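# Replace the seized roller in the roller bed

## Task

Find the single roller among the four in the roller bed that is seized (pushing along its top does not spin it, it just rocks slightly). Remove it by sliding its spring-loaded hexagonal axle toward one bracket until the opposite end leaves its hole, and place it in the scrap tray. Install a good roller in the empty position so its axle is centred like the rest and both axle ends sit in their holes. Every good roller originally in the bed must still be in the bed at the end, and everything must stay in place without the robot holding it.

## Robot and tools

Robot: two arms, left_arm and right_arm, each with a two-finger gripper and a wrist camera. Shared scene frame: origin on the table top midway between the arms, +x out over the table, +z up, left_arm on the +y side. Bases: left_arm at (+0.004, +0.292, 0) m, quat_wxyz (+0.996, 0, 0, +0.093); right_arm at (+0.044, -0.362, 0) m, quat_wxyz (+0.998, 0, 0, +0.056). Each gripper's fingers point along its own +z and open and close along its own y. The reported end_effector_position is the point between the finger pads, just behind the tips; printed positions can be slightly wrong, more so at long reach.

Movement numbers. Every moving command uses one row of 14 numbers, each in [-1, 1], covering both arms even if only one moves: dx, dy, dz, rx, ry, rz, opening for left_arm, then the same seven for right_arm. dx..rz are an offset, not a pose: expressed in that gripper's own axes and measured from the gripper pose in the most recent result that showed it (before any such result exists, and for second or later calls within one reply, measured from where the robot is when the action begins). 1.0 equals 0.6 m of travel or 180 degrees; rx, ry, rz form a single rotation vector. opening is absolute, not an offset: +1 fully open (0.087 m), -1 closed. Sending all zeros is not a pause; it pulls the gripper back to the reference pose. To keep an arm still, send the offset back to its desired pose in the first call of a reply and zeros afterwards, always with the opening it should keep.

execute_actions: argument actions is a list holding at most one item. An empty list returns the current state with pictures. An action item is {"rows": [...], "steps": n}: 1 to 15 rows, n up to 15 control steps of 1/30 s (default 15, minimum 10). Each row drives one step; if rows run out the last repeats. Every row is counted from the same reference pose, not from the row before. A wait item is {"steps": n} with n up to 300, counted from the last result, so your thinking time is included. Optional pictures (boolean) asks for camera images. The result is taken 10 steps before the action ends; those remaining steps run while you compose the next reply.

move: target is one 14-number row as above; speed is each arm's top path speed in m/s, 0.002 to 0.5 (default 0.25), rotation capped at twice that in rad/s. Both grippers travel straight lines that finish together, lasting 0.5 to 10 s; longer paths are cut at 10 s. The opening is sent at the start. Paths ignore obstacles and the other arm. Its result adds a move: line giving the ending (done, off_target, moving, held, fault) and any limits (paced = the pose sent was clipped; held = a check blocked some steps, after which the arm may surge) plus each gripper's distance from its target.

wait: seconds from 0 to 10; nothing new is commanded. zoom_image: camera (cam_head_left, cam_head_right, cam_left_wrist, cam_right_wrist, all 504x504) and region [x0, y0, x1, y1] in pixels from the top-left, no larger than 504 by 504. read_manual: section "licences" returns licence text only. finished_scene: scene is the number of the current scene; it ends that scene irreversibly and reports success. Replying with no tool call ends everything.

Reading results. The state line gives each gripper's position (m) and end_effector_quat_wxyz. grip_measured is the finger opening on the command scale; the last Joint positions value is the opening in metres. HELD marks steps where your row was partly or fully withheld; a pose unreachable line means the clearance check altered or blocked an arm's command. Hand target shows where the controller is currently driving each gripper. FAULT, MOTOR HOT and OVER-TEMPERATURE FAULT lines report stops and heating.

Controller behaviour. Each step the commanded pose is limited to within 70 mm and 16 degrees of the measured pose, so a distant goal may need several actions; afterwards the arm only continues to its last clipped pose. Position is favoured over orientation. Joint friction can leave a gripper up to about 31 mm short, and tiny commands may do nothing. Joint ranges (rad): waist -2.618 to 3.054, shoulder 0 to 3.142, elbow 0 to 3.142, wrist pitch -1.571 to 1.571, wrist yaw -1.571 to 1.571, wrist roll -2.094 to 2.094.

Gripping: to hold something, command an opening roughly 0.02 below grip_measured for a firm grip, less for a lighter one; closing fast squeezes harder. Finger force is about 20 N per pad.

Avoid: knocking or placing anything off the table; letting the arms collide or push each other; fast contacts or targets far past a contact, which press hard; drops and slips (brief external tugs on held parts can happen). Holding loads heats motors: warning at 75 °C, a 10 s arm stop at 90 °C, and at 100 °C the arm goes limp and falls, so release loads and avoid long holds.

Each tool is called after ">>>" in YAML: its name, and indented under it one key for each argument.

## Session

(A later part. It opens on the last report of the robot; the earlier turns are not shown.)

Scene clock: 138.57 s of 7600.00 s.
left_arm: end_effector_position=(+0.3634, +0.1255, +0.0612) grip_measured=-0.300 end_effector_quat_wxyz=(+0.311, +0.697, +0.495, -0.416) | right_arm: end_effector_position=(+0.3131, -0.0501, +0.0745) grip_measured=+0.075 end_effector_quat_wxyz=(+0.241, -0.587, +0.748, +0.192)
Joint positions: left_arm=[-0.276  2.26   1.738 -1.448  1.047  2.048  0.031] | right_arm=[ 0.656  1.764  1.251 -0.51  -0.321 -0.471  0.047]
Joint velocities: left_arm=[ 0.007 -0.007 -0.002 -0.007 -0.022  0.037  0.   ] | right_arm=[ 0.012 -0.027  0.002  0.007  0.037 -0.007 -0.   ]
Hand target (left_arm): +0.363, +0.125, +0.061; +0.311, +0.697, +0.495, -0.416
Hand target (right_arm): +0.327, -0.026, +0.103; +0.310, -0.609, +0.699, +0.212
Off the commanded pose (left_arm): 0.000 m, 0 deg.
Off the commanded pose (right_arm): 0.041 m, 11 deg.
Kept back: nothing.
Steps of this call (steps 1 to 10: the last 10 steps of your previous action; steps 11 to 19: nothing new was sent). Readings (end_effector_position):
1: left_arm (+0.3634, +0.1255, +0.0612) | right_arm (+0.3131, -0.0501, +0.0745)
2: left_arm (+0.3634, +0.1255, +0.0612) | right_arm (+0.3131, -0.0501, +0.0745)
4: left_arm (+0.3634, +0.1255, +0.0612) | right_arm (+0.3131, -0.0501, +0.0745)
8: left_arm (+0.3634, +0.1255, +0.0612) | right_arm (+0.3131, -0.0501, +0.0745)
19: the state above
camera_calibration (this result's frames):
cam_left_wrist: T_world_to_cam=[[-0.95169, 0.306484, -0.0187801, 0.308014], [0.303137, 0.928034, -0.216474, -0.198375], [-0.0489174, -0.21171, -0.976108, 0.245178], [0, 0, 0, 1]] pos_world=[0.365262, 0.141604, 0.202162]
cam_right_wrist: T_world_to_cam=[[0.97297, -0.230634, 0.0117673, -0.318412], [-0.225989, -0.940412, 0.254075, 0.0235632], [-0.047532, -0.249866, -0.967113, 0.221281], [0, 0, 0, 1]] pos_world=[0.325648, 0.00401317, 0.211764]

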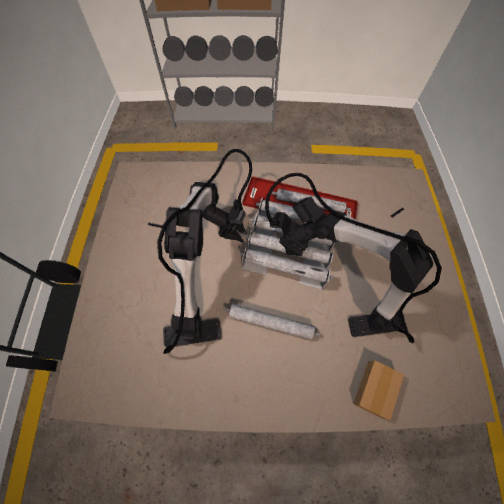

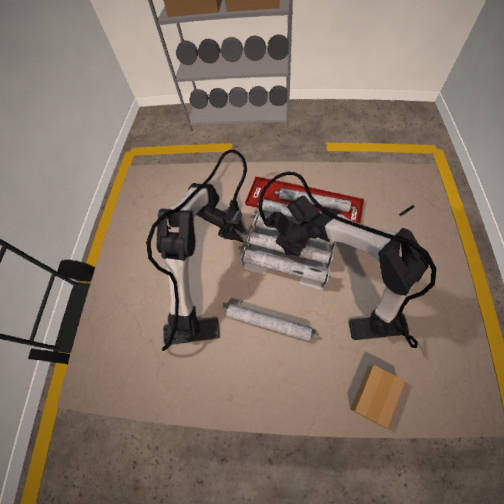

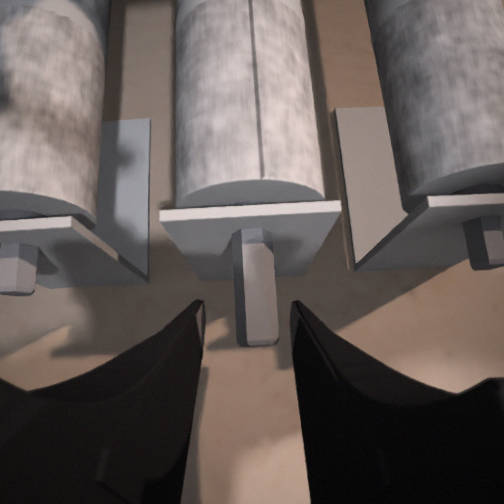

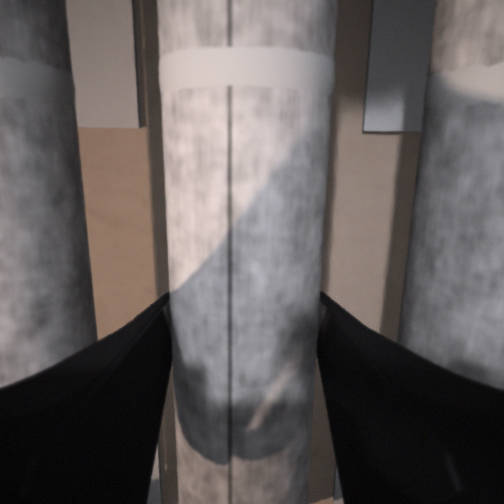

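>>> execute_actions:
  actions:
    - {"rows":[[0,-0.004,0,0,0,0,-0.5,-0.066,-0.006,-0.006,0.002,-0.048,-0.026,0.03],[0,-0.004,0,0,0,0,-0.65,-0.066,-0.006,-0.006,0.002,-0.048,-0.026,0.03],[0,-0.004,0,0,0,0,-0.8,-0.066,-0.006,-0.006,0.002,-0.048,-0.026,0.03],[0,-0.004,0,0,0,0,-0.8,-0.066,-0.006,-0.006,0.002,-0.048,-0.026,0.03],[0,-0.004,0,0,0,0,-0.8,-0.066,-0.006,-0.006,0.002,-0.048,-0.026,0.03],[0,-0.004,0,0,0,0,-0.8,-0.066,-0.006,-0.006,0.002,-0.048,-0.026,0.03],[-0.004,-0.004,0.007,0,0,0,-0.8,-0.066,-0.006,-0.006,0.002,-0.048,-0.026,0.03],[-0.008,-0.004,0.014,0,0,0,-0.8,-0.066,-0.006,-0.006,0.002,-0.048,-0.026,0.03],[-0.012,-0.004,0.021,0,0,0,-0.8,-0.066,-0.006,-0.006,0.002,-0.048,-0.026,0.03],[-0.016,-0.004,0.028,0,0,0,-0.8,-0.066,-0.006,-0.006,0.002,-0.048,-0.026,0.03]],"steps":15}

>>> wait:
  seconds: 0.3

Scene clock: 141.03 s of 7600.00 s.
left_arm: end_effector_position=(+0.3608, +0.1262, +0.0609) grip_measured=-0.759 end_effector_quat_wxyz=(+0.306, +0.695, +0.498, -0.419) | right_arm: end_effector_position=(+0.3131, -0.0502, +0.0745) grip_measured=+0.075 end_effector_quat_wxyz=(+0.240, -0.587, +0.749, +0.192)
Joint positions: left_arm=[-0.276  2.26   1.736 -1.457  1.043  2.047  0.011] | right_arm=[ 0.656  1.764  1.251 -0.51  -0.321 -0.469  0.047]
Joint velocities: left_arm=[-0.002 -0.007  0.002 -0.007  0.007  0.037 -0.001] | right_arm=[ 0.007 -0.002  0.002 -0.022  0.007 -0.007  0.001]
Steps of this call (steps 1 to 69: nothing new was sent; steps 70 to 74: the first 5 steps of this action). Readings (end_effector_position):
70: left_arm (+0.3634, +0.1255, +0.0612) | right_arm (+0.3130, -0.0501, +0.0745)
71: left_arm (+0.3634, +0.1255, +0.0612) | right_arm (+0.3130, -0.0501, +0.0745)
73: left_arm (+0.3608, +0.1262, +0.0609) | right_arm (+0.3131, -0.0502, +0.0745)
74: the state above

Scene clock: 141.67 s of 7600.00 s.
left_arm: end_effector_position=(+0.3609, +0.1258, +0.0606) grip_measured=-0.759 end_effector_quat_wxyz=(+0.305, +0.693, +0.510, -0.409) | right_arm: end_effector_position=(+0.3131, -0.0502, +0.0745) grip_measured=+0.075 end_effector_quat_wxyz=(+0.240, -0.587, +0.749, +0.192)
Joint positions: left_arm=[-0.281  2.227  1.698 -1.393  1.035  1.979  0.011] | right_arm=[ 0.656  1.764  1.251 -0.51  -0.321 -0.469  0.047]
Joint velocities: left_arm=[ 0.002 -0.007 -0.007  0.007  0.066 -0.066 -0.001] | right_arm=[ 0.007  0.007 -0.007 -0.007 -0.022 -0.007  0.   ]
Hand target (left_arm): +0.355, +0.108, +0.062; +0.311, +0.697, +0.494, -0.417
Hand target (right_arm): +0.322, -0.025, +0.103; +0.304, -0.602, +0.705, +0.220
Off the commanded pose (left_arm): 0.019 m, 2 deg.
Off the commanded pose (right_arm): 0.040 m, 10 deg.
Kept back: nothing.
Steps of this call (steps 1 to 10: the last 10 steps of your previous action; steps 11 to 19: nothing new was sent). Readings (end_effector_position):
1: left_arm (+0.3608, +0.1262, +0.0609) | right_arm (+0.3131, -0.0502, +0.0745)
2: left_arm (+0.3608, +0.1263, +0.0608) | right_arm (+0.3131, -0.0502, +0.0745)
4: left_arm (+0.3604, +0.1257, +0.0607) | right_arm (+0.3131, -0.0502, +0.0745)
8: left_arm (+0.3608, +0.1257, +0.0607) | right_arm (+0.3131, -0.0502, +0.0745)
19: the state above
camera_calibration (this result's frames):
cam_left_wrist: T_world_to_cam=[[-0.958527, 0.284994, -0.00189872, 0.309637], [0.279787, 0.939705, -0.196655, -0.192205], [-0.0542612, -0.18903, -0.980471, 0.243898], [0, 0, 0, 1]] pos_world=[0.363807, 0.138476, 0.201925]
cam_right_wrist: T_world_to_cam=[[0.972457, -0.232822, 0.0109766, -0.318326], [-0.22789, -0.939861, 0.254417, 0.0241108], [-0.0489175, -0.249911, -0.967032, 0.221668], [0, 0, 0, 1]] pos_world=[0.325897, 0.00394478, 0.21172]

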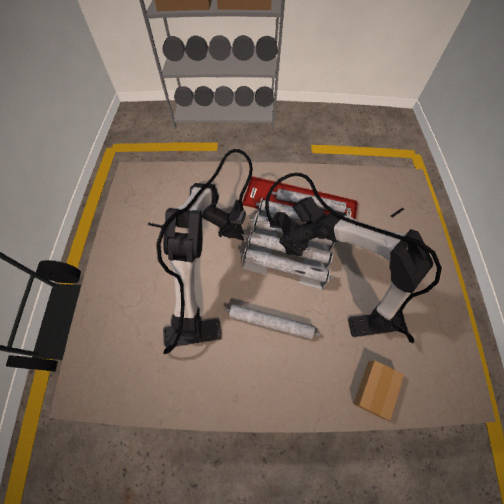

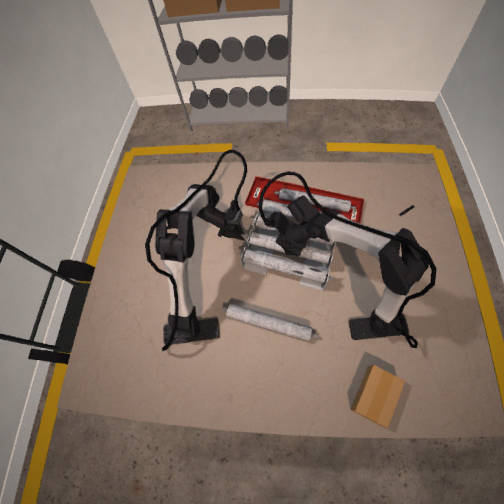

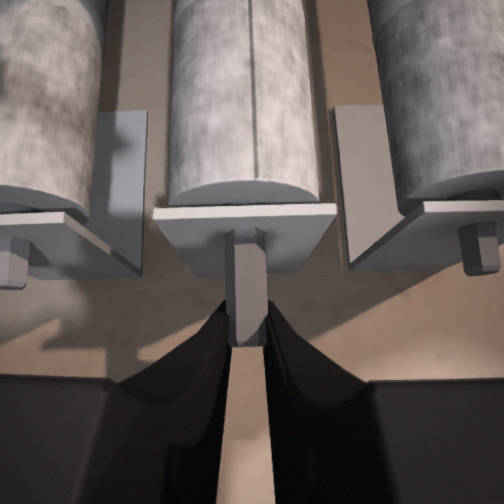

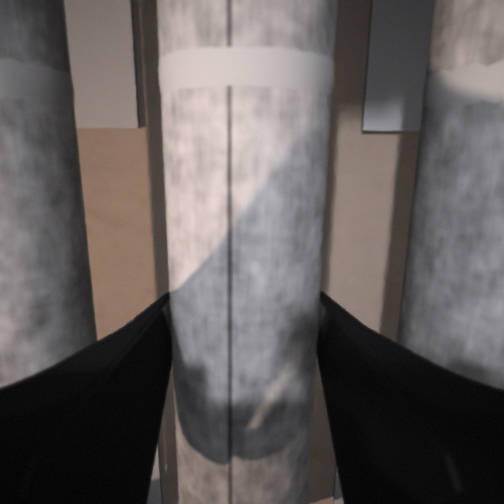

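>>> execute_actions:
  actions:
    - {"rows":[[-0.008,0,0.014,0,0,0,-0.8,-0.065,-0.004,-0.004,0.002,-0.048,-0.024,0.03],[0,0,0,0,0,0,-0.8,-0.064,-0.004,-0.002,0.002,-0.048,-0.024,0.03],[0.005,0,-0.009,0,0,0,-0.8,-0.063,-0.004,0.0,0.002,-0.048,-0.024,0.03],[0.01,0,-0.018,0,0,0,-0.8,-0.062,-0.004,0.002,0.002,-0.048,-0.024,0.03],[0.01,0,-0.018,0,0,0,-0.8,-0.061,-0.004,0.004,0.002,-0.048,-0.024,0.03],[0.01,0,-0.018,0,0,0,-0.8,-0.06,-0.004,0.006,0.002,-0.048,-0.024,0.03],[0.01,0,-0.018,0,0,0,-0.8,-0.059,-0.004,0.008,0.002,-0.048,-0.024,0.03],[0.01,0,-0.018,0,0,0,-0.8,-0.058,-0.004,0.010,0.002,-0.048,-0.024,0.03],[0.01,0,-0.018,0,0,0,-0.5,-0.057,-0.004,0.012,0.002,-0.048,-0.024,0.03]],"steps":15}

>>> wait:
  seconds: 0.3

Scene clock: 142.53 s of 7600.00 s.
left_arm: end_effector_position=(+0.3611, +0.1270, +0.0611) grip_measured=-0.759 end_effector_quat_wxyz=(+0.307, +0.694, +0.507, -0.409) | right_arm: end_effector_position=(+0.3134, -0.0503, +0.0739) grip_measured=+0.075 end_effector_quat_wxyz=(+0.241, -0.587, +0.749, +0.191)
Joint positions: left_arm=[-0.277  2.229  1.7   -1.401  1.036  1.993  0.011] | right_arm=[ 0.656  1.764  1.248 -0.507 -0.319 -0.469  0.047]
Joint velocities: left_arm=[ 0.032  0.061  0.09  -0.183  0.007  0.227  0.001] | right_arm=[ 0.007  0.007 -0.12   0.154  0.022 -0.066 -0.001]
Steps of this call (steps 1 to 21: nothing new was sent; steps 22 to 26: the first 5 steps of this action). Readings (end_effector_position):
22: left_arm (+0.3608, +0.1259, +0.0605) | right_arm (+0.3130, -0.0502, +0.0745)
23: left_arm (+0.3609, +0.1264, +0.0604) | right_arm (+0.3131, -0.0501, +0.0746)
25: left_arm (+0.3612, +0.1272, +0.0611) | right_arm (+0.3131, -0.0501, +0.0746)
26: the state above

Scene clock: 143.17 s of 7600.00 s.
left_arm: end_effector_position=(+0.3610, +0.1359, +0.0621) grip_measured=-0.500 end_effector_quat_wxyz=(+0.306, +0.691, +0.510, -0.410) | right_arm: end_effector_position=(+0.3138, -0.0504, +0.0702) grip_measured=+0.075 end_effector_quat_wxyz=(+0.245, -0.588, +0.747, +0.190)
Joint positions: left_arm=[-0.254  2.233  1.708 -1.436  1.03   2.024  0.022] | right_arm=[ 0.656  1.764  1.23  -0.483 -0.318 -0.474  0.047]
Joint velocities: left_arm=[-0.007 -0.007  0.012  0.007 -0.007 -0.051 -0.001] | right_arm=[-0.002 -0.012  0.022 -0.051 -0.022 -0.007  0.001]
Hand target (left_arm): +0.364, +0.138, +0.060; +0.305, +0.693, +0.510, -0.409
Hand target (right_arm): +0.321, -0.023, +0.091; +0.303, -0.599, +0.708, +0.221
Off the commanded pose (left_arm): 0.004 m, 0 deg.
Off the commanded pose (right_arm): 0.037 m, 9 deg.
Kept back: nothing.
Steps of this call (steps 1 to 10: the last 10 steps of your previous action; steps 11 to 19: nothing new was sent). Readings (end_effector_position):
1: left_arm (+0.3609, +0.1270, +0.0613) | right_arm (+0.3136, -0.0502, +0.0731)
2: left_arm (+0.3609, +0.1270, +0.0615) | right_arm (+0.3136, -0.0503, +0.0721)
4: left_arm (+0.3609, +0.1273, +0.0618) | right_arm (+0.3137, -0.0504, +0.0705)
8: left_arm (+0.3612, +0.1334, +0.0619) | right_arm (+0.3138, -0.0504, +0.0702)
19: the state above
camera_calibration (this result's frames):
cam_left_wrist: T_world_to_cam=[[-0.959506, 0.281681, -0.00200078, 0.30774], [0.276377, 0.94002, -0.199945, -0.200087], [-0.0544399, -0.192401, -0.979805, 0.247734], [0, 0, 0, 1]] pos_world=[0.364064, 0.149066, 0.20334]
cam_right_wrist: T_world_to_cam=[[0.972916, -0.230318, 0.0197064, -0.319644], [-0.227853, -0.941142, 0.249668, 0.0254536], [-0.0389567, -0.247397, -0.968131, 0.214508], [0, 0, 0, 1]] pos_world=[0.325143, 0.00340433, 0.207616]

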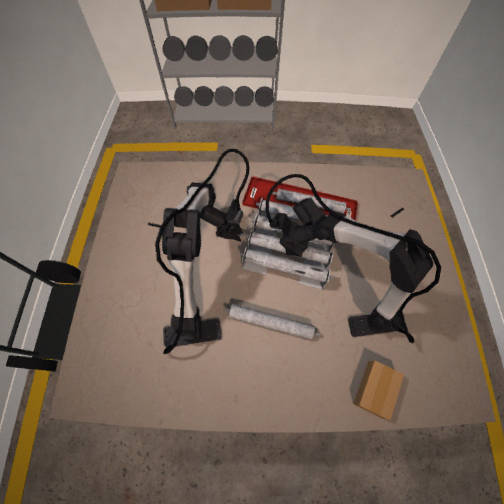

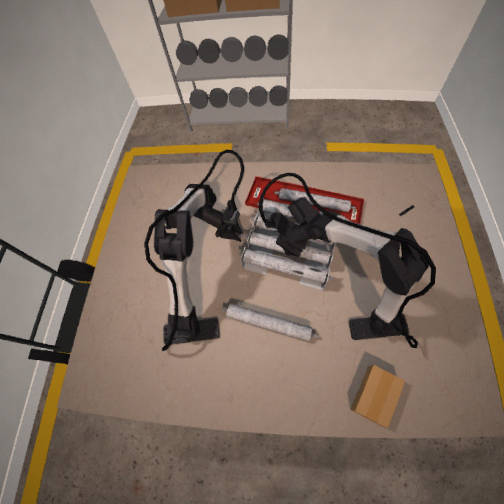

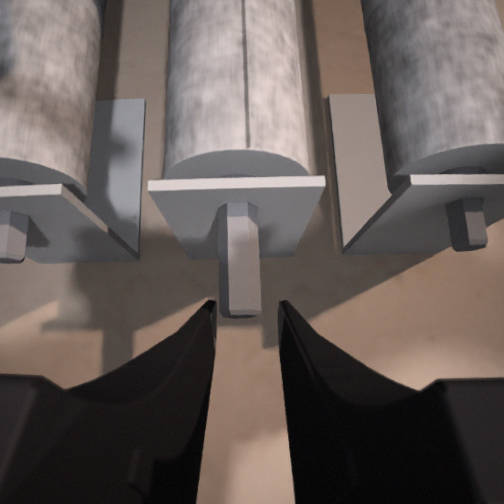

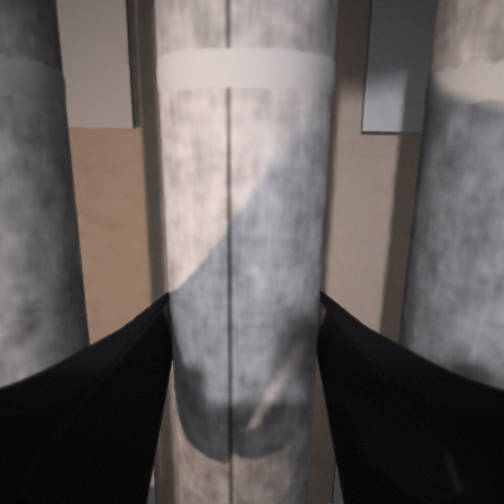

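>>> execute_actions:
  actions:
    - {"rows":[[0,0,0,0,0,0,-0.5,-0.063,-0.003,0.001,0.0,-0.046,-0.022,0.03],[0,0,0,0,0,0,-0.5,-0.066,-0.003,-0.004,0.0,-0.046,-0.022,0.03],[0,0,0,0,0,0,-0.5,-0.069,-0.003,-0.009,0.0,-0.046,-0.022,0.03],[0,0,0,0,0,0,-0.5,-0.072,-0.003,-0.014,0.0,-0.046,-0.022,0.03],[0,0,0,0,0,0,-0.5,-0.075,-0.003,-0.019,0.0,-0.046,-0.022,0.03],[0,0,0,0,0,0,-0.5,-0.077,-0.003,-0.023,0.0,-0.046,-0.022,0.03],[0,0,0,0,0,0,-0.5,-0.079,-0.003,-0.026,0.0,-0.046,-0.022,0.03],[0,0,0,0,0,0,-0.5,-0.081,-0.003,-0.029,0.0,-0.046,-0.022,0.03],[0,0,0,0,0,0,-0.5,-0.083,-0.003,-0.032,0.0,-0.046,-0.022,0.03],[0,0,0,0,0,0,-0.5,-0.085,-0.003,-0.035,0.0,-0.046,-0.022,0.03]],"steps":15}

>>> wait:
  seconds: 0.3

Scene clock: 144.27 s of 7600.00 s.
left_arm: end_effector_position=(+0.3609, +0.1359, +0.0621) grip_measured=-0.500 end_effector_quat_wxyz=(+0.306, +0.691, +0.510, -0.410) | right_arm: end_effector_position=(+0.3137, -0.0505, +0.0705) grip_measured=+0.075 end_effector_quat_wxyz=(+0.245, -0.588, +0.747, +0.190)
Joint positions: left_arm=[-0.254  2.233  1.708 -1.437  1.03   2.024  0.022] | right_arm=[ 0.656  1.763  1.23  -0.484 -0.318 -0.475  0.047]
Joint velocities: left_arm=[ 0.037  0.002 -0.027  0.037 -0.037 -0.037 -0.001] | right_arm=[-0.027 -0.002 -0.002 -0.007  0.037 -0.051  0.   ]
Steps of this call (steps 1 to 28: nothing new was sent; steps 29 to 33: the first 5 steps of this action). Readings (end_effector_position):
29: left_arm (+0.3609, +0.1359, +0.0621) | right_arm (+0.3138, -0.0504, +0.0702)
30: left_arm (+0.3609, +0.1359, +0.0621) | right_arm (+0.3137, -0.0504, +0.0701)
32: left_arm (+0.3609, +0.1359, +0.0621) | right_arm (+0.3137, -0.0505, +0.0705)
33: the state above

Scene clock: 144.90 s of 7600.00 s.
left_arm: end_effector_position=(+0.3609, +0.1359, +0.0621) grip_measured=-0.500 end_effector_quat_wxyz=(+0.306, +0.691, +0.510, -0.410) | right_arm: end_effector_position=(+0.3137, -0.0506, +0.0719) grip_measured=+0.075 end_effector_quat_wxyz=(+0.244, -0.589, +0.746, +0.190)
Joint positions: left_arm=[-0.254  2.233  1.708 -1.437  1.03   2.024  0.022] | right_arm=[ 0.656  1.762  1.235 -0.49  -0.318 -0.476  0.047]
Joint velocities: left_arm=[-0.002  0.012  0.007 -0.037 -0.095  0.037 -0.   ] | right_arm=[-0.012  0.012 -0.002 -0.007 -0.037  0.007  0.001]
Hand target (left_arm): +0.361, +0.136, +0.062; +0.306, +0.691, +0.510, -0.410
Hand target (right_arm): +0.320, -0.026, +0.118; +0.305, -0.599, +0.707, +0.222
Off the commanded pose (left_arm): 0.000 m, 0 deg.
Off the commanded pose (right_arm): 0.054 m, 9 deg.
Kept back: nothing.
Steps of this call (steps 1 to 10: the last 10 steps of your previous action; steps 11 to 19: nothing new was sent). Readings (end_effector_position):
1: left_arm (+0.3609, +0.1359, +0.0621) | right_arm (+0.3136, -0.0506, +0.0708)
2: left_arm (+0.3609, +0.1359, +0.0621) | right_arm (+0.3137, -0.0506, +0.0709)
4: left_arm (+0.3609, +0.1359, +0.0621) | right_arm (+0.3138, -0.0505, +0.0712)
8: left_arm (+0.3609, +0.1359, +0.0621) | right_arm (+0.3137, -0.0506, +0.0719)
19: the state above
camera_calibration (this result's frames):
cam_left_wrist: T_world_to_cam=[[-0.959363, 0.282169, -0.00185061, 0.307475], [0.276837, 0.939921, -0.199773, -0.20026], [-0.0546305, -0.192167, -0.97984, 0.247773], [0, 0, 0, 1]] pos_world=[0.363956, 0.149083, 0.203341]
cam_right_wrist: T_world_to_cam=[[0.973325, -0.228501, 0.0206425, -0.31973], [-0.226303, -0.941349, 0.2503, 0.0242647], [-0.037762, -0.248295, -0.967948, 0.215665], [0, 0, 0, 1]] pos_world=[0.324836, 0.00333133, 0.209279]

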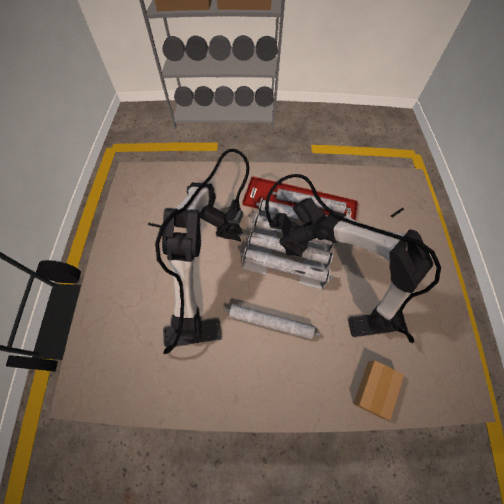

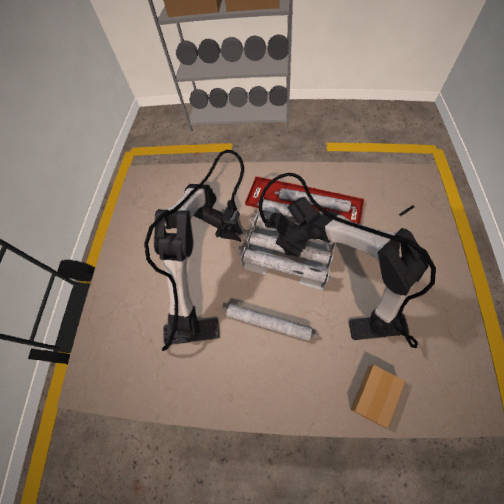

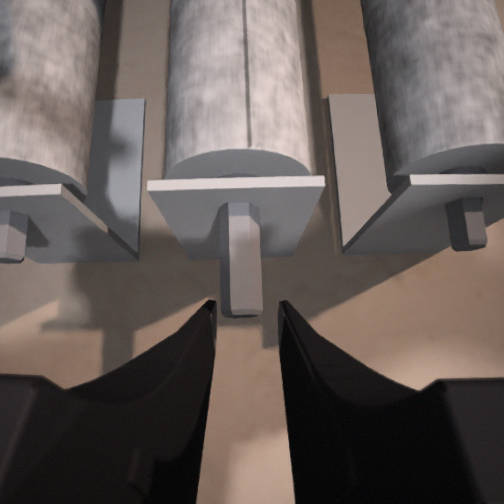

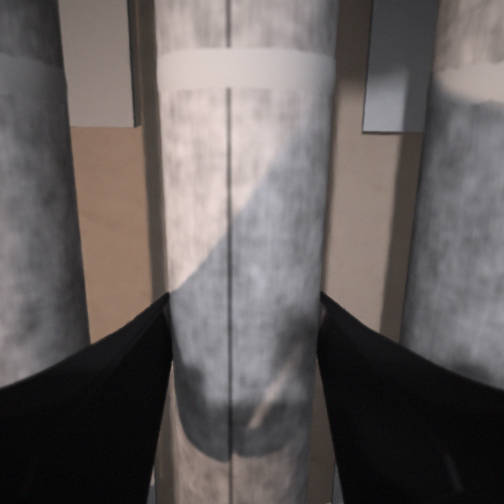

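>>> execute_actions:
  actions:
    - {"rows":[[0,0,0,0,0,0,-0.5,-0.085,-0.003,-0.035,0.0,-0.044,-0.021,0.03],[0,0,0,0,0,0,-0.5,-0.086,-0.003,-0.037,0.0,-0.043,-0.021,0.03],[0,0,0,0,0,0,-0.5,-0.087,-0.003,-0.039,0.0,-0.042,-0.021,0.03],[0,0,0,0,0,0,-0.5,-0.088,-0.003,-0.041,0.0,-0.041,-0.021,0.03],[0,0,0,0,0,0,-0.5,-0.089,-0.003,-0.043,0.0,-0.040,-0.021,0.03]],"steps":15}

>>> wait:
  seconds: 0.3

Scene clock: 145.67 s of 7600.00 s.
left_arm: end_effector_position=(+0.3609, +0.1359, +0.0621) grip_measured=-0.500 end_effector_quat_wxyz=(+0.306, +0.691, +0.510, -0.410) | right_arm: end_effector_position=(+0.3141, -0.0504, +0.0764) grip_measured=+0.075 end_effector_quat_wxyz=(+0.242, -0.589, +0.747, +0.189)
Joint positions: left_arm=[-0.254  2.233  1.708 -1.437  1.03   2.024  0.022] | right_arm=[ 0.656  1.762  1.255 -0.515 -0.317 -0.476  0.047]
Joint velocities: left_arm=[ 0.012 -0.002 -0.012  0.007 -0.051  0.051 -0.   ] | right_arm=[ 0.002  0.007  0.183 -0.256  0.007  0.022  0.001]
Steps of this call (steps 1 to 18: nothing new was sent; steps 19 to 23: the first 5 steps of this action). Readings (end_effector_position):
19: left_arm (+0.3609, +0.1359, +0.0621) | right_arm (+0.3138, -0.0504, +0.0723)
20: left_arm (+0.3609, +0.1359, +0.0621) | right_arm (+0.3138, -0.0505, +0.0729)
22: left_arm (+0.3609, +0.1359, +0.0621) | right_arm (+0.3140, -0.0504, +0.0751)
23: the state above

Scene clock: 146.30 s of 7600.00 s.
left_arm: end_effector_position=(+0.3609, +0.1359, +0.0621) grip_measured=-0.500 end_effector_quat_wxyz=(+0.306, +0.691, +0.510, -0.410) | right_arm: end_effector_position=(+0.3126, -0.0534, +0.0777) grip_measured=+0.075 end_effector_quat_wxyz=(+0.235, -0.590, +0.750, +0.185)
Joint positions: left_arm=[-0.254  2.233  1.708 -1.437  1.03   2.024  0.022] | right_arm=[ 0.657  1.762  1.269 -0.547 -0.309 -0.478  0.047]
Joint velocities: left_arm=[ 0.007  0.012 -0.002  0.007  0.037  0.022  0.001] | right_arm=[-0.007 -0.012 -0.017 -0.007 -0.007  0.037 -0.   ]
Hand target (left_arm): +0.361, +0.136, +0.062; +0.306, +0.691, +0.510, -0.410
Hand target (right_arm): +0.320, -0.028, +0.125; +0.298, -0.601, +0.710, +0.216
Off the commanded pose (left_arm): 0.000 m, 0 deg.
Off the commanded pose (right_arm): 0.056 m, 9 deg.
Kept back: nothing.
Steps of this call (steps 1 to 10: the last 10 steps of your previous action; steps 11 to 19: nothing new was sent). Readings (end_effector_position):
1: left_arm (+0.3609, +0.1359, +0.0621) | right_arm (+0.3139, -0.0505, +0.0777)
2: left_arm (+0.3609, +0.1359, +0.0621) | right_arm (+0.3137, -0.0504, +0.0782)
4: left_arm (+0.3609, +0.1359, +0.0621) | right_arm (+0.3130, -0.0520, +0.0776)
8: left_arm (+0.3609, +0.1359, +0.0621) | right_arm (+0.3126, -0.0534, +0.0777)
19: the state above
camera_calibration (this result's frames):
cam_left_wrist: T_world_to_cam=[[-0.959363, 0.282169, -0.00185061, 0.307475], [0.276837, 0.939921, -0.199773, -0.20026], [-0.0546305, -0.192167, -0.97984, 0.247773], [0, 0, 0, 1]] pos_world=[0.363956, 0.149083, 0.203341]
cam_right_wrist: T_world_to_cam=[[0.973072, -0.22995, 0.0159457, -0.319064], [-0.225485, -0.93526, 0.272847, 0.0181677], [-0.0478276, -0.269095, -0.961925, 0.22218], [0, 0, 0, 1]] pos_world=[0.325195, 0.00341052, 0.213851]

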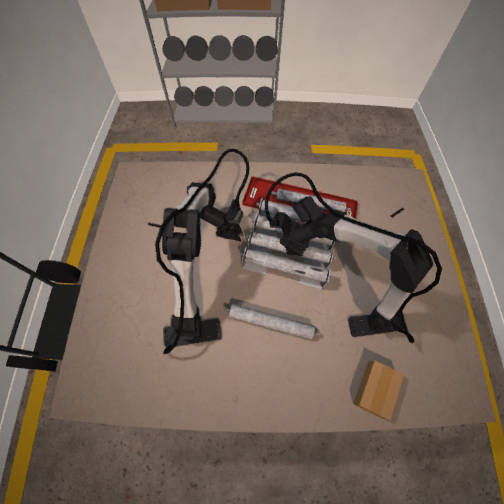

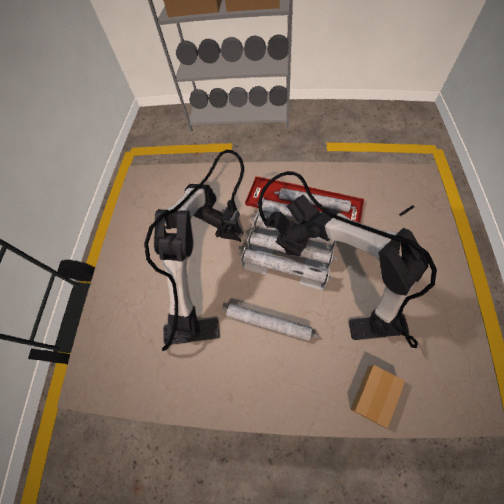

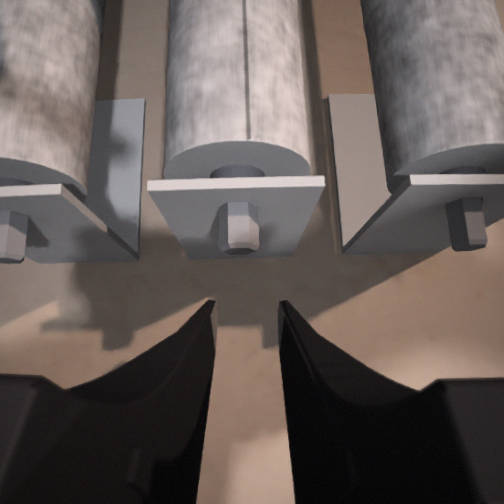

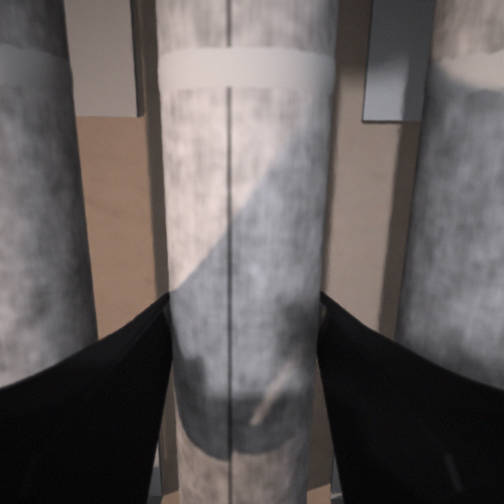

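>>> execute_actions:
  actions:
    - {"rows":[[0,0,0,0,0,0,-0.5,-0.07,0,-0.03,0,-0.036,-0.017,0.03],[0,0,0,0,0,0,-0.5,-0.055,0,-0.024,0,-0.028,-0.013,0.03],[0,0,0,0,0,0,-0.5,-0.04,0,-0.018,0,-0.02,-0.01,0.03],[0,0,0,0,0,0,-0.5,-0.025,0,-0.011,0,-0.013,-0.006,0.03],[0,0,0,0,0,0,-0.5,-0.012,0,-0.005,0,-0.006,-0.003,0.03],[0,0,0,0,0,0,-0.5,0,0,0,0,0,0,0.03],[0,0,0,0,0,0,-0.5,0,0,0,0,0,0,0.03],[0,0,0,0,0,0,-0.5,0,0,0,0,0,0,0.2],[0,0,0,0,0,0,-0.5,0,0,0,0,0,0,0.35],[0,0,0,0,0,0,-0.5,0,0.01,0,0,0,0,0.35],[0,0,0,0,0,0,-0.5,0,0.02,0,0,0,0,0.35],[0,0,0,0,0,0,-0.5,0,0.03,0,0,0,0,0.35]],"steps":15}

>>> move:
  target: [0,0,0,0,0,0,-0.5,-0.055,0.035,-0.085,0,0,0,0.35]
  speed: 0.08

Scene clock: 147.17 s of 7600.00 s.
left_arm: end_effector_position=(+0.3609, +0.1359, +0.0621) grip_measured=-0.500 end_effector_quat_wxyz=(+0.306, +0.691, +0.510, -0.410) | right_arm: end_effector_position=(+0.3124, -0.0541, +0.0764) grip_measured=+0.075 end_effector_quat_wxyz=(+0.232, -0.589, +0.752, +0.183)
Joint positions: left_arm=[-0.254  2.233  1.708 -1.437  1.03   2.024  0.022] | right_arm=[ 0.657  1.765  1.269 -0.55  -0.307 -0.477  0.047]
Joint velocities: left_arm=[-0.022 -0.007 -0.007  0.022  0.037 -0.051 -0.   ] | right_arm=[-0.012  0.022  0.007  0.007 -0.007 -0.037  0.   ]
Steps of this call (steps 1 to 21: nothing new was sent; steps 22 to 26: the first 5 steps of this action). Readings (end_effector_position):
22: left_arm (+0.3609, +0.1359, +0.0621) | right_arm (+0.3125, -0.0536, +0.0777)
23: left_arm (+0.3609, +0.1359, +0.0621) | right_arm (+0.3125, -0.0537, +0.0776)
25: left_arm (+0.3609, +0.1359, +0.0621) | right_arm (+0.3124, -0.0539, +0.0769)
26: the state above

Scene clock: 149.10 s of 7600.00 s.
left_arm: end_effector_position=(+0.3609, +0.1359, +0.0621) grip_measured=-0.500 end_effector_quat_wxyz=(+0.306, +0.691, +0.510, -0.410) | right_arm: end_effector_position=(+0.2886, -0.0505, +0.1308) grip_measured=+0.350 end_effector_quat_wxyz=(+0.235, -0.585, +0.756, +0.176)
Joint positions: left_arm=[-0.254  2.233  1.708 -1.437  1.03   2.024  0.022] | right_arm=[ 0.722  1.674  1.382 -0.734 -0.255 -0.41   0.059]
Joint velocities: left_arm=[-0.012 -0.002  0.007 -0.037  0.051 -0.022 -0.001] | right_arm=[0.002 0.002 0.002 0.022 0.066 0.051 0.   ]
Hand target (left_arm): +0.361, +0.136, +0.062; +0.306, +0.691, +0.510, -0.410
Hand target (right_arm): +0.286, -0.049, +0.139; +0.240, -0.586, +0.754, +0.176
Off your previous action's commanded pose (left_arm): 0.000 m, 0 deg at its last step (step 10 of this call).
Off your previous action's commanded pose (right_arm): 0.012 m, 1 deg at its last step (step 10 of this call).
Off the commanded pose (left_arm): 0.000 m, 0 deg.
Off the commanded pose (right_arm): 0.009 m, 1 deg.
Kept back: nothing.
move: done
camera_calibration (this result's frames):
cam_left_wrist: T_world_to_cam=[[-0.959363, 0.282169, -0.00185061, 0.307475], [0.276837, 0.939921, -0.199773, -0.20026], [-0.0546305, -0.192167, -0.97984, 0.247773], [0, 0, 0, 1]] pos_world=[0.363956, 0.149083, 0.203341]
cam_right_wrist: T_world_to_cam=[[0.968451, -0.247979, 0.0246684, -0.296662], [-0.244667, -0.927353, 0.283115, 0.0055933], [-0.0473305, -0.280219, -0.958769, 0.271772], [0, 0, 0, 1]] pos_world=[0.301535, 0.00777645, 0.266301]

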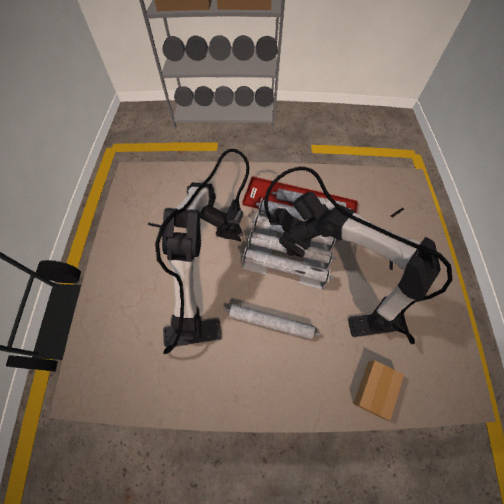

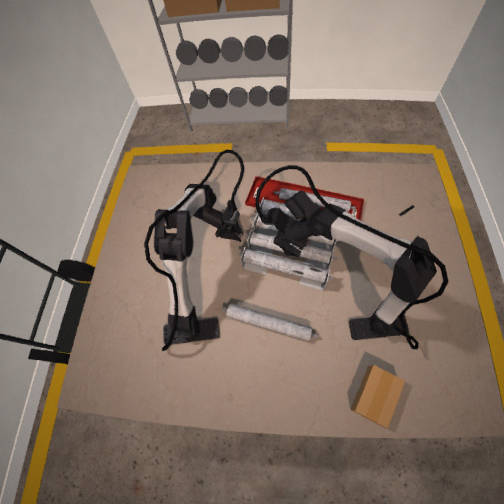

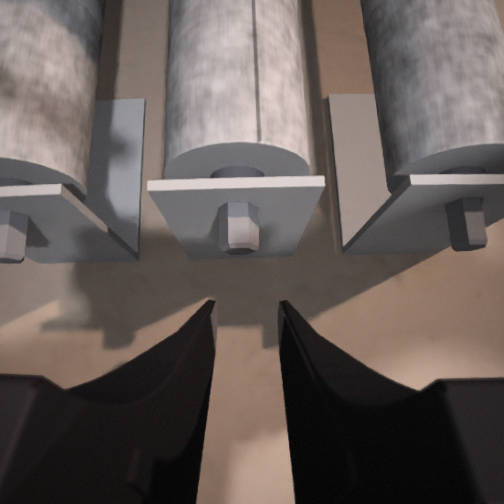

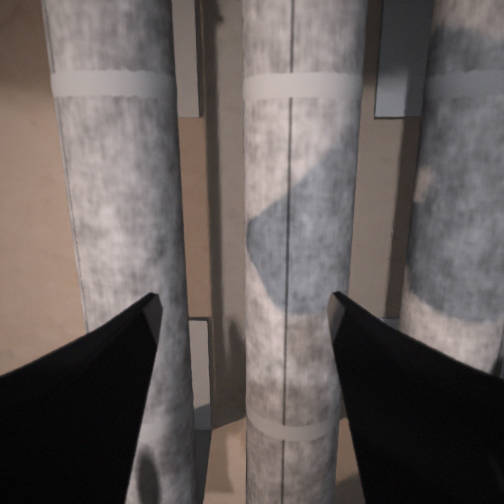

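>>> move:
  target: [0,0,0,0,0,0,-0.5,0.03,-0.01,0.045,0,0,0,0.2]
  speed: 0.05

>>> move:
  target: [0,0,0,0,0,0,-0.5,0.008,0.045,0.012,0,0,0,0.2]
  speed: 0.05

Scene clock: 150.77 s of 7600.00 s.
left_arm: end_effector_position=(+0.3609, +0.1359, +0.0621) grip_measured=-0.500 end_effector_quat_wxyz=(+0.306, +0.691, +0.510, -0.410) | right_arm: end_effector_position=(+0.2933, -0.0455, +0.1152) grip_measured=+0.200 end_effector_quat_wxyz=(+0.253, -0.587, +0.748, +0.179)
Joint positions: left_arm=[-0.254  2.233  1.708 -1.437  1.03   2.024  0.022] | right_arm=[ 0.722  1.674  1.304 -0.62  -0.256 -0.418  0.052]
Joint velocities: left_arm=[ 0.012 -0.002  0.012 -0.022 -0.037 -0.051  0.   ] | right_arm=[-0.007 -0.022  0.007 -0.066 -0.007 -0.007  0.   ]
Hand target (left_arm): +0.361, +0.136, +0.062; +0.306, +0.691, +0.510, -0.410
Hand target (right_arm): +0.294, -0.052, +0.099; +0.235, -0.585, +0.756, +0.176
Off the commanded pose (left_arm): 0.000 m, 0 deg.
Off the commanded pose (right_arm): 0.018 m, 2 deg.
Kept back: nothing.
move: off_target (right_arm)
camera_calibration (this result's frames):
cam_left_wrist: T_world_to_cam=[[-0.959363, 0.282169, -0.00185061, 0.307475], [0.276837, 0.939921, -0.199773, -0.20026], [-0.0546305, -0.192167, -0.97984, 0.247773], [0, 0, 0, 1]] pos_world=[0.363956, 0.149083, 0.203341]
cam_right_wrist: T_world_to_cam=[[0.969137, -0.242281, 0.0455329, -0.301901], [-0.245849, -0.936212, 0.25113, 0.0194621], [-0.0182156, -0.254573, -0.966882, 0.251997], [0, 0, 0, 1]] pos_world=[0.301958, 0.0092274, 0.25251]

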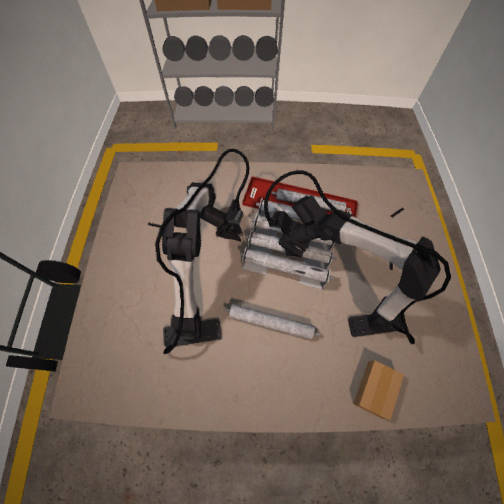

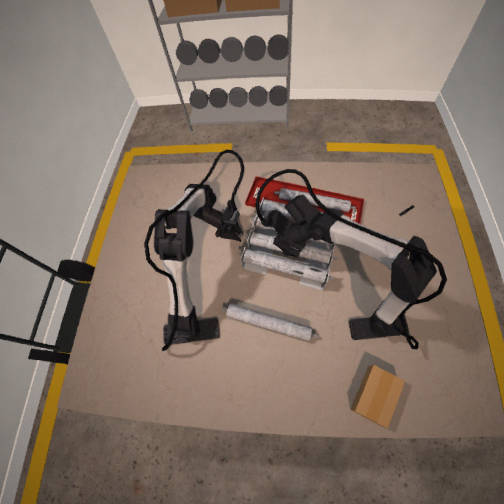

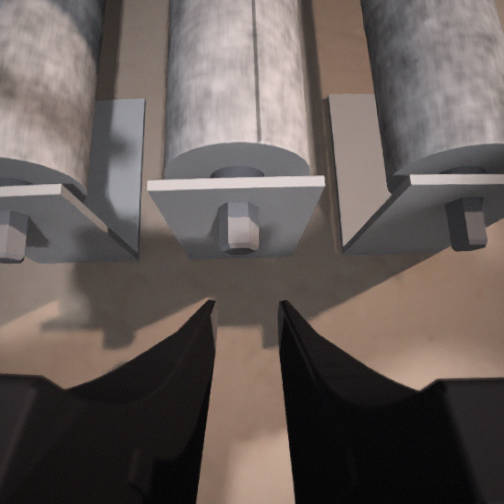

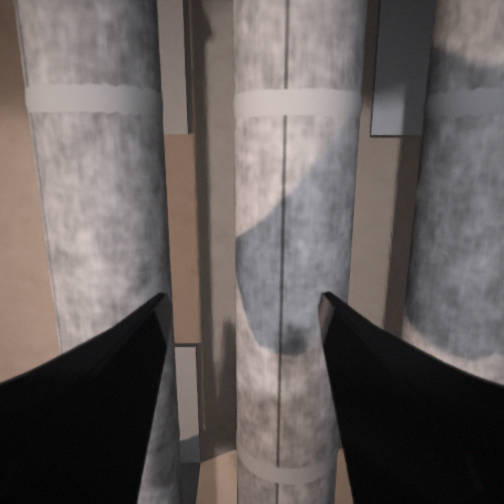

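Scene clock: 151.60 s of 7600.00 s.
left_arm: end_effector_position=(+0.3609, +0.1359, +0.0621) grip_measured=-0.500 end_effector_quat_wxyz=(+0.306, +0.691, +0.510, -0.410) | right_arm: end_effector_position=(+0.2759, -0.0367, +0.1099) grip_measured=+0.200 end_effector_quat_wxyz=(+0.258, -0.585, +0.748, +0.178)
Joint positions: left_arm=[-0.254  2.233  1.708 -1.437  1.03   2.024  0.022] | right_arm=[ 0.78   1.649  1.249 -0.567 -0.22  -0.366  0.052]
Joint velocities: left_arm=[ 0.002 -0.002 -0.012  0.037  0.11  -0.007 -0.   ] | right_arm=[-0.007 -0.012 -0.012  0.037  0.037  0.081 -0.   ]
Hand target (left_arm): +0.361, +0.136, +0.062; +0.306, +0.691, +0.510, -0.410
Hand target (right_arm): +0.268, -0.038, +0.106; +0.253, -0.587, +0.748, +0.178
Off the commanded pose (left_arm): 0.000 m, 0 deg.
Off the commanded pose (right_arm): 0.009 m, 1 deg.
Kept back: nothing.
move: done
camera_calibration (this result's frames):
cam_left_wrist: T_world_to_cam=[[-0.959363, 0.282169, -0.00185061, 0.307475], [0.276837, 0.939921, -0.199773, -0.20026], [-0.0546305, -0.192167, -0.97984, 0.247773], [0, 0, 0, 1]] pos_world=[0.363956, 0.149083, 0.203341]
cam_right_wrist: T_world_to_cam=[[0.96784, -0.246181, 0.0517768, -0.283088], [-0.251313, -0.936919, 0.24295, 0.0271402], [-0.0112988, -0.248148, -0.968656, 0.247264], [0, 0, 0, 1]] pos_world=[0.283598, 0.0170956, 0.247578]

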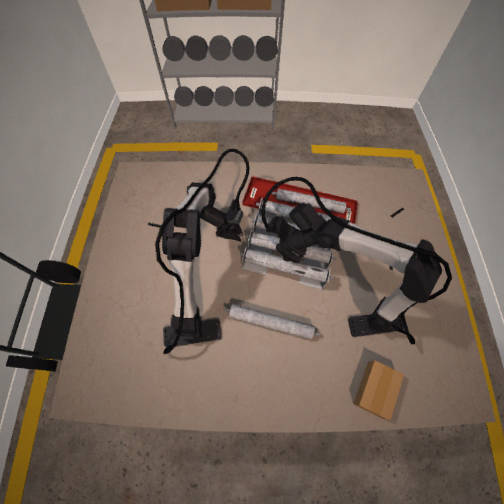

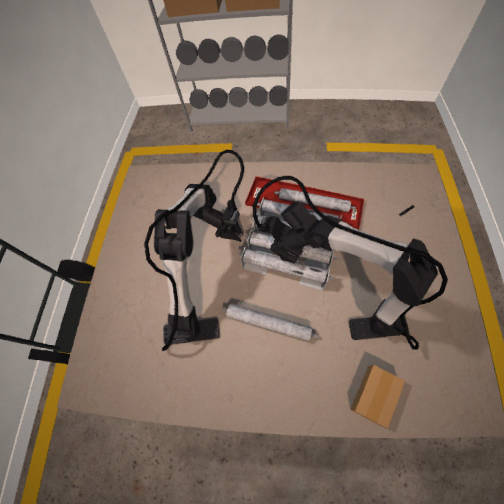

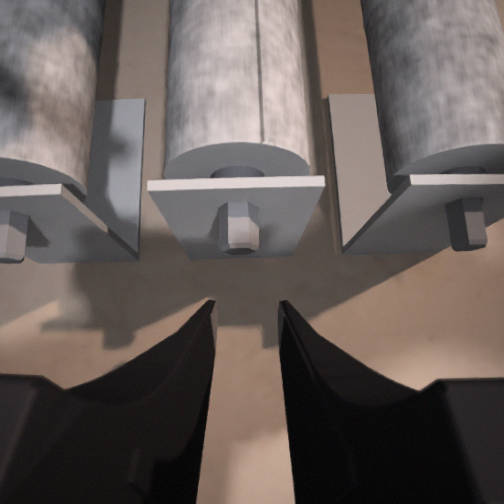

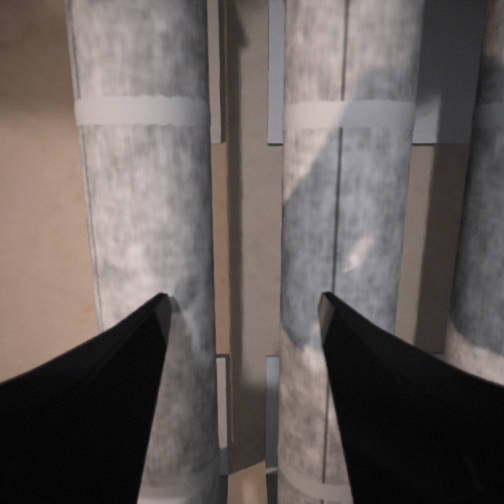

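>>> move:
  target: [0,0,0,0,0,0,-0.5,0.014,-0.075,0.021,0,0,0,0.2]
  speed: 0.05

Scene clock: 153.10 s of 7600.00 s.
left_arm: end_effector_position=(+0.3609, +0.1359, +0.0621) grip_measured=-0.500 end_effector_quat_wxyz=(+0.306, +0.691, +0.510, -0.410) | right_arm: end_effector_position=(+0.3137, -0.0488, +0.1000) grip_measured=+0.200 end_effector_quat_wxyz=(+0.260, -0.585, +0.747, +0.177)
Joint positions: left_arm=[-0.254  2.233  1.708 -1.437  1.03   2.024  0.022] | right_arm=[ 0.675  1.718  1.289 -0.558 -0.276 -0.457  0.052]
Joint velocities: left_arm=[ 0.007 -0.002 -0.002  0.022  0.022 -0.022 -0.001] | right_arm=[ 0.002 -0.002  0.007 -0.037  0.007 -0.037 -0.001]
Hand target (left_arm): +0.361, +0.136, +0.062; +0.306, +0.691, +0.510, -0.410
Hand target (right_arm): +0.319, -0.047, +0.096; +0.258, -0.585, +0.748, +0.178
Off the commanded pose (left_arm): 0.000 m, 0 deg.
Off the commanded pose (right_arm): 0.008 m, 0 deg.
Kept back: nothing.
move: done
camera_calibration (this result's frames):
cam_left_wrist: T_world_to_cam=[[-0.959363, 0.282169, -0.00185061, 0.307475], [0.276837, 0.939921, -0.199773, -0.20026], [-0.0546305, -0.192167, -0.97984, 0.247773], [0, 0, 0, 1]] pos_world=[0.363956, 0.149083, 0.203341]
cam_right_wrist: T_world_to_cam=[[0.967448, -0.246837, 0.0558275, -0.322468], [-0.252964, -0.936787, 0.241743, 0.0282856], [-0.00737254, -0.247996, -0.968733, 0.233917], [0, 0, 0, 1]] pos_world=[0.32085, 0.00491093, 0.237768]

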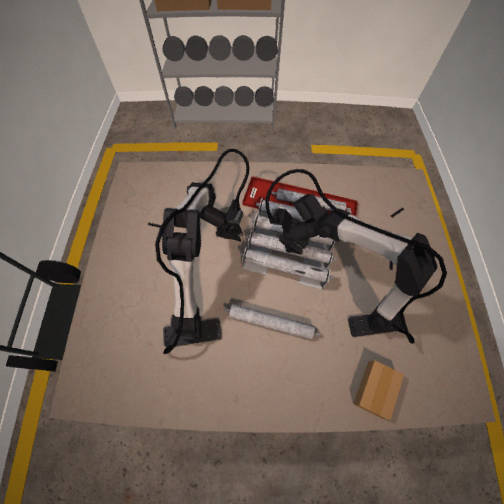

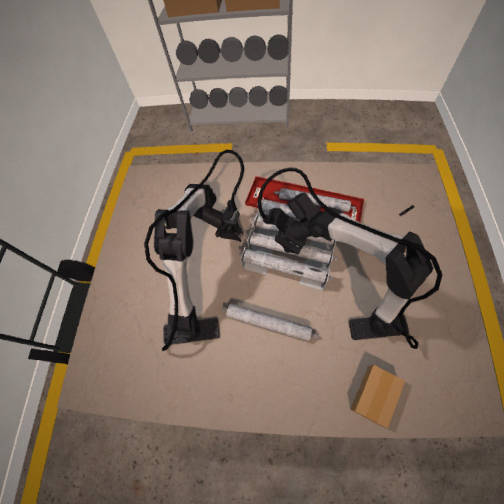

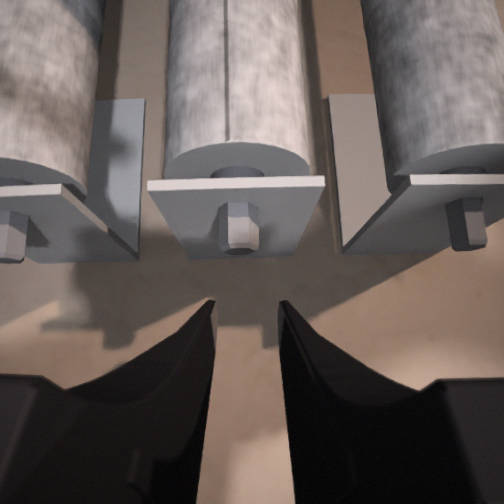

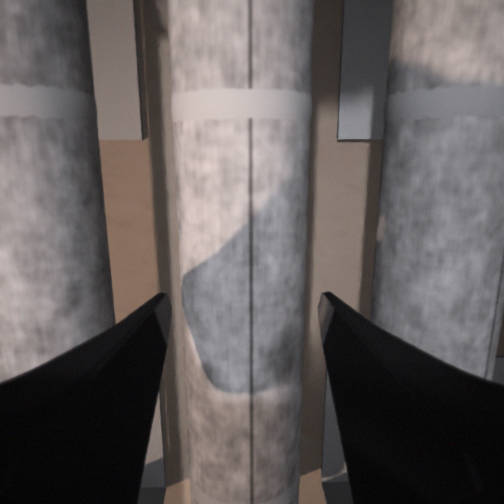

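>>> move:
  target: [0,0,0,0,0,0,-0.5,-0.005,-0.07,-0.007,0,0,0,0.2]
  speed: 0.05

Scene clock: 154.57 s of 7600.00 s.
left_arm: end_effector_position=(+0.3609, +0.1359, +0.0621) grip_measured=-0.500 end_effector_quat_wxyz=(+0.306, +0.691, +0.510, -0.410) | right_arm: end_effector_position=(+0.3512, -0.0576, +0.1137) grip_measured=+0.200 end_effector_quat_wxyz=(+0.272, -0.585, +0.744, +0.176)
Joint positions: left_arm=[-0.254  2.233  1.708 -1.437  1.03   2.024  0.022] | right_arm=[ 0.587  1.776  1.406 -0.615 -0.321 -0.535  0.052]
Joint velocities: left_arm=[-0.027  0.012 -0.017  0.022  0.051 -0.022  0.001] | right_arm=[ 0.012  0.002 -0.007 -0.007 -0.037 -0.037 -0.   ]
Hand target (left_arm): +0.361, +0.136, +0.062; +0.306, +0.691, +0.510, -0.410
Hand target (right_arm): +0.354, -0.060, +0.107; +0.260, -0.585, +0.748, +0.177
Off the commanded pose (left_arm): 0.000 m, 0 deg.
Off the commanded pose (right_arm): 0.008 m, 1 deg.
Kept back: nothing.
move: done
camera_calibration (this result's frames):
cam_left_wrist: T_world_to_cam=[[-0.959363, 0.282169, -0.00185061, 0.307475], [0.276837, 0.939921, -0.199773, -0.20026], [-0.0546305, -0.192167, -0.97984, 0.247773], [0, 0, 0, 1]] pos_world=[0.363956, 0.149083, 0.203341]
cam_right_wrist: T_world_to_cam=[[0.965886, -0.248605, 0.0725215, -0.363143], [-0.258652, -0.939906, 0.222883, 0.0301856], [0.0127537, -0.234037, -0.972144, 0.239395], [0, 0, 0, 1]] pos_world=[0.35551, -0.00588029, 0.252334]

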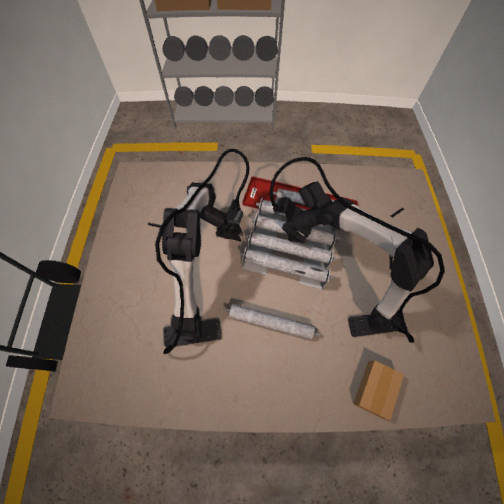

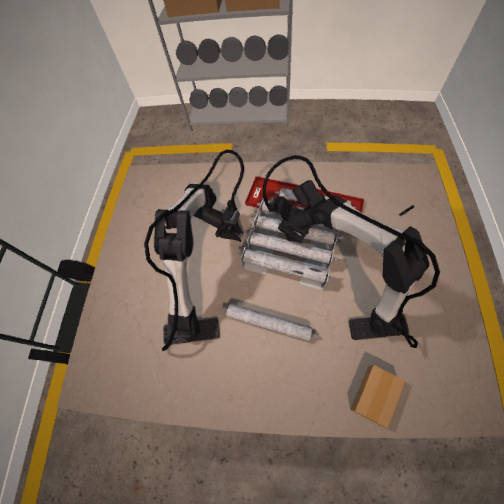

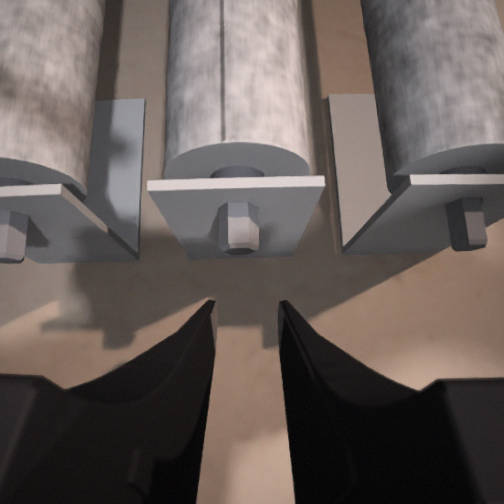

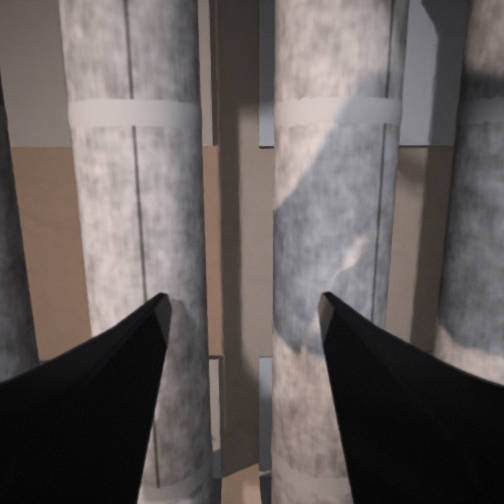

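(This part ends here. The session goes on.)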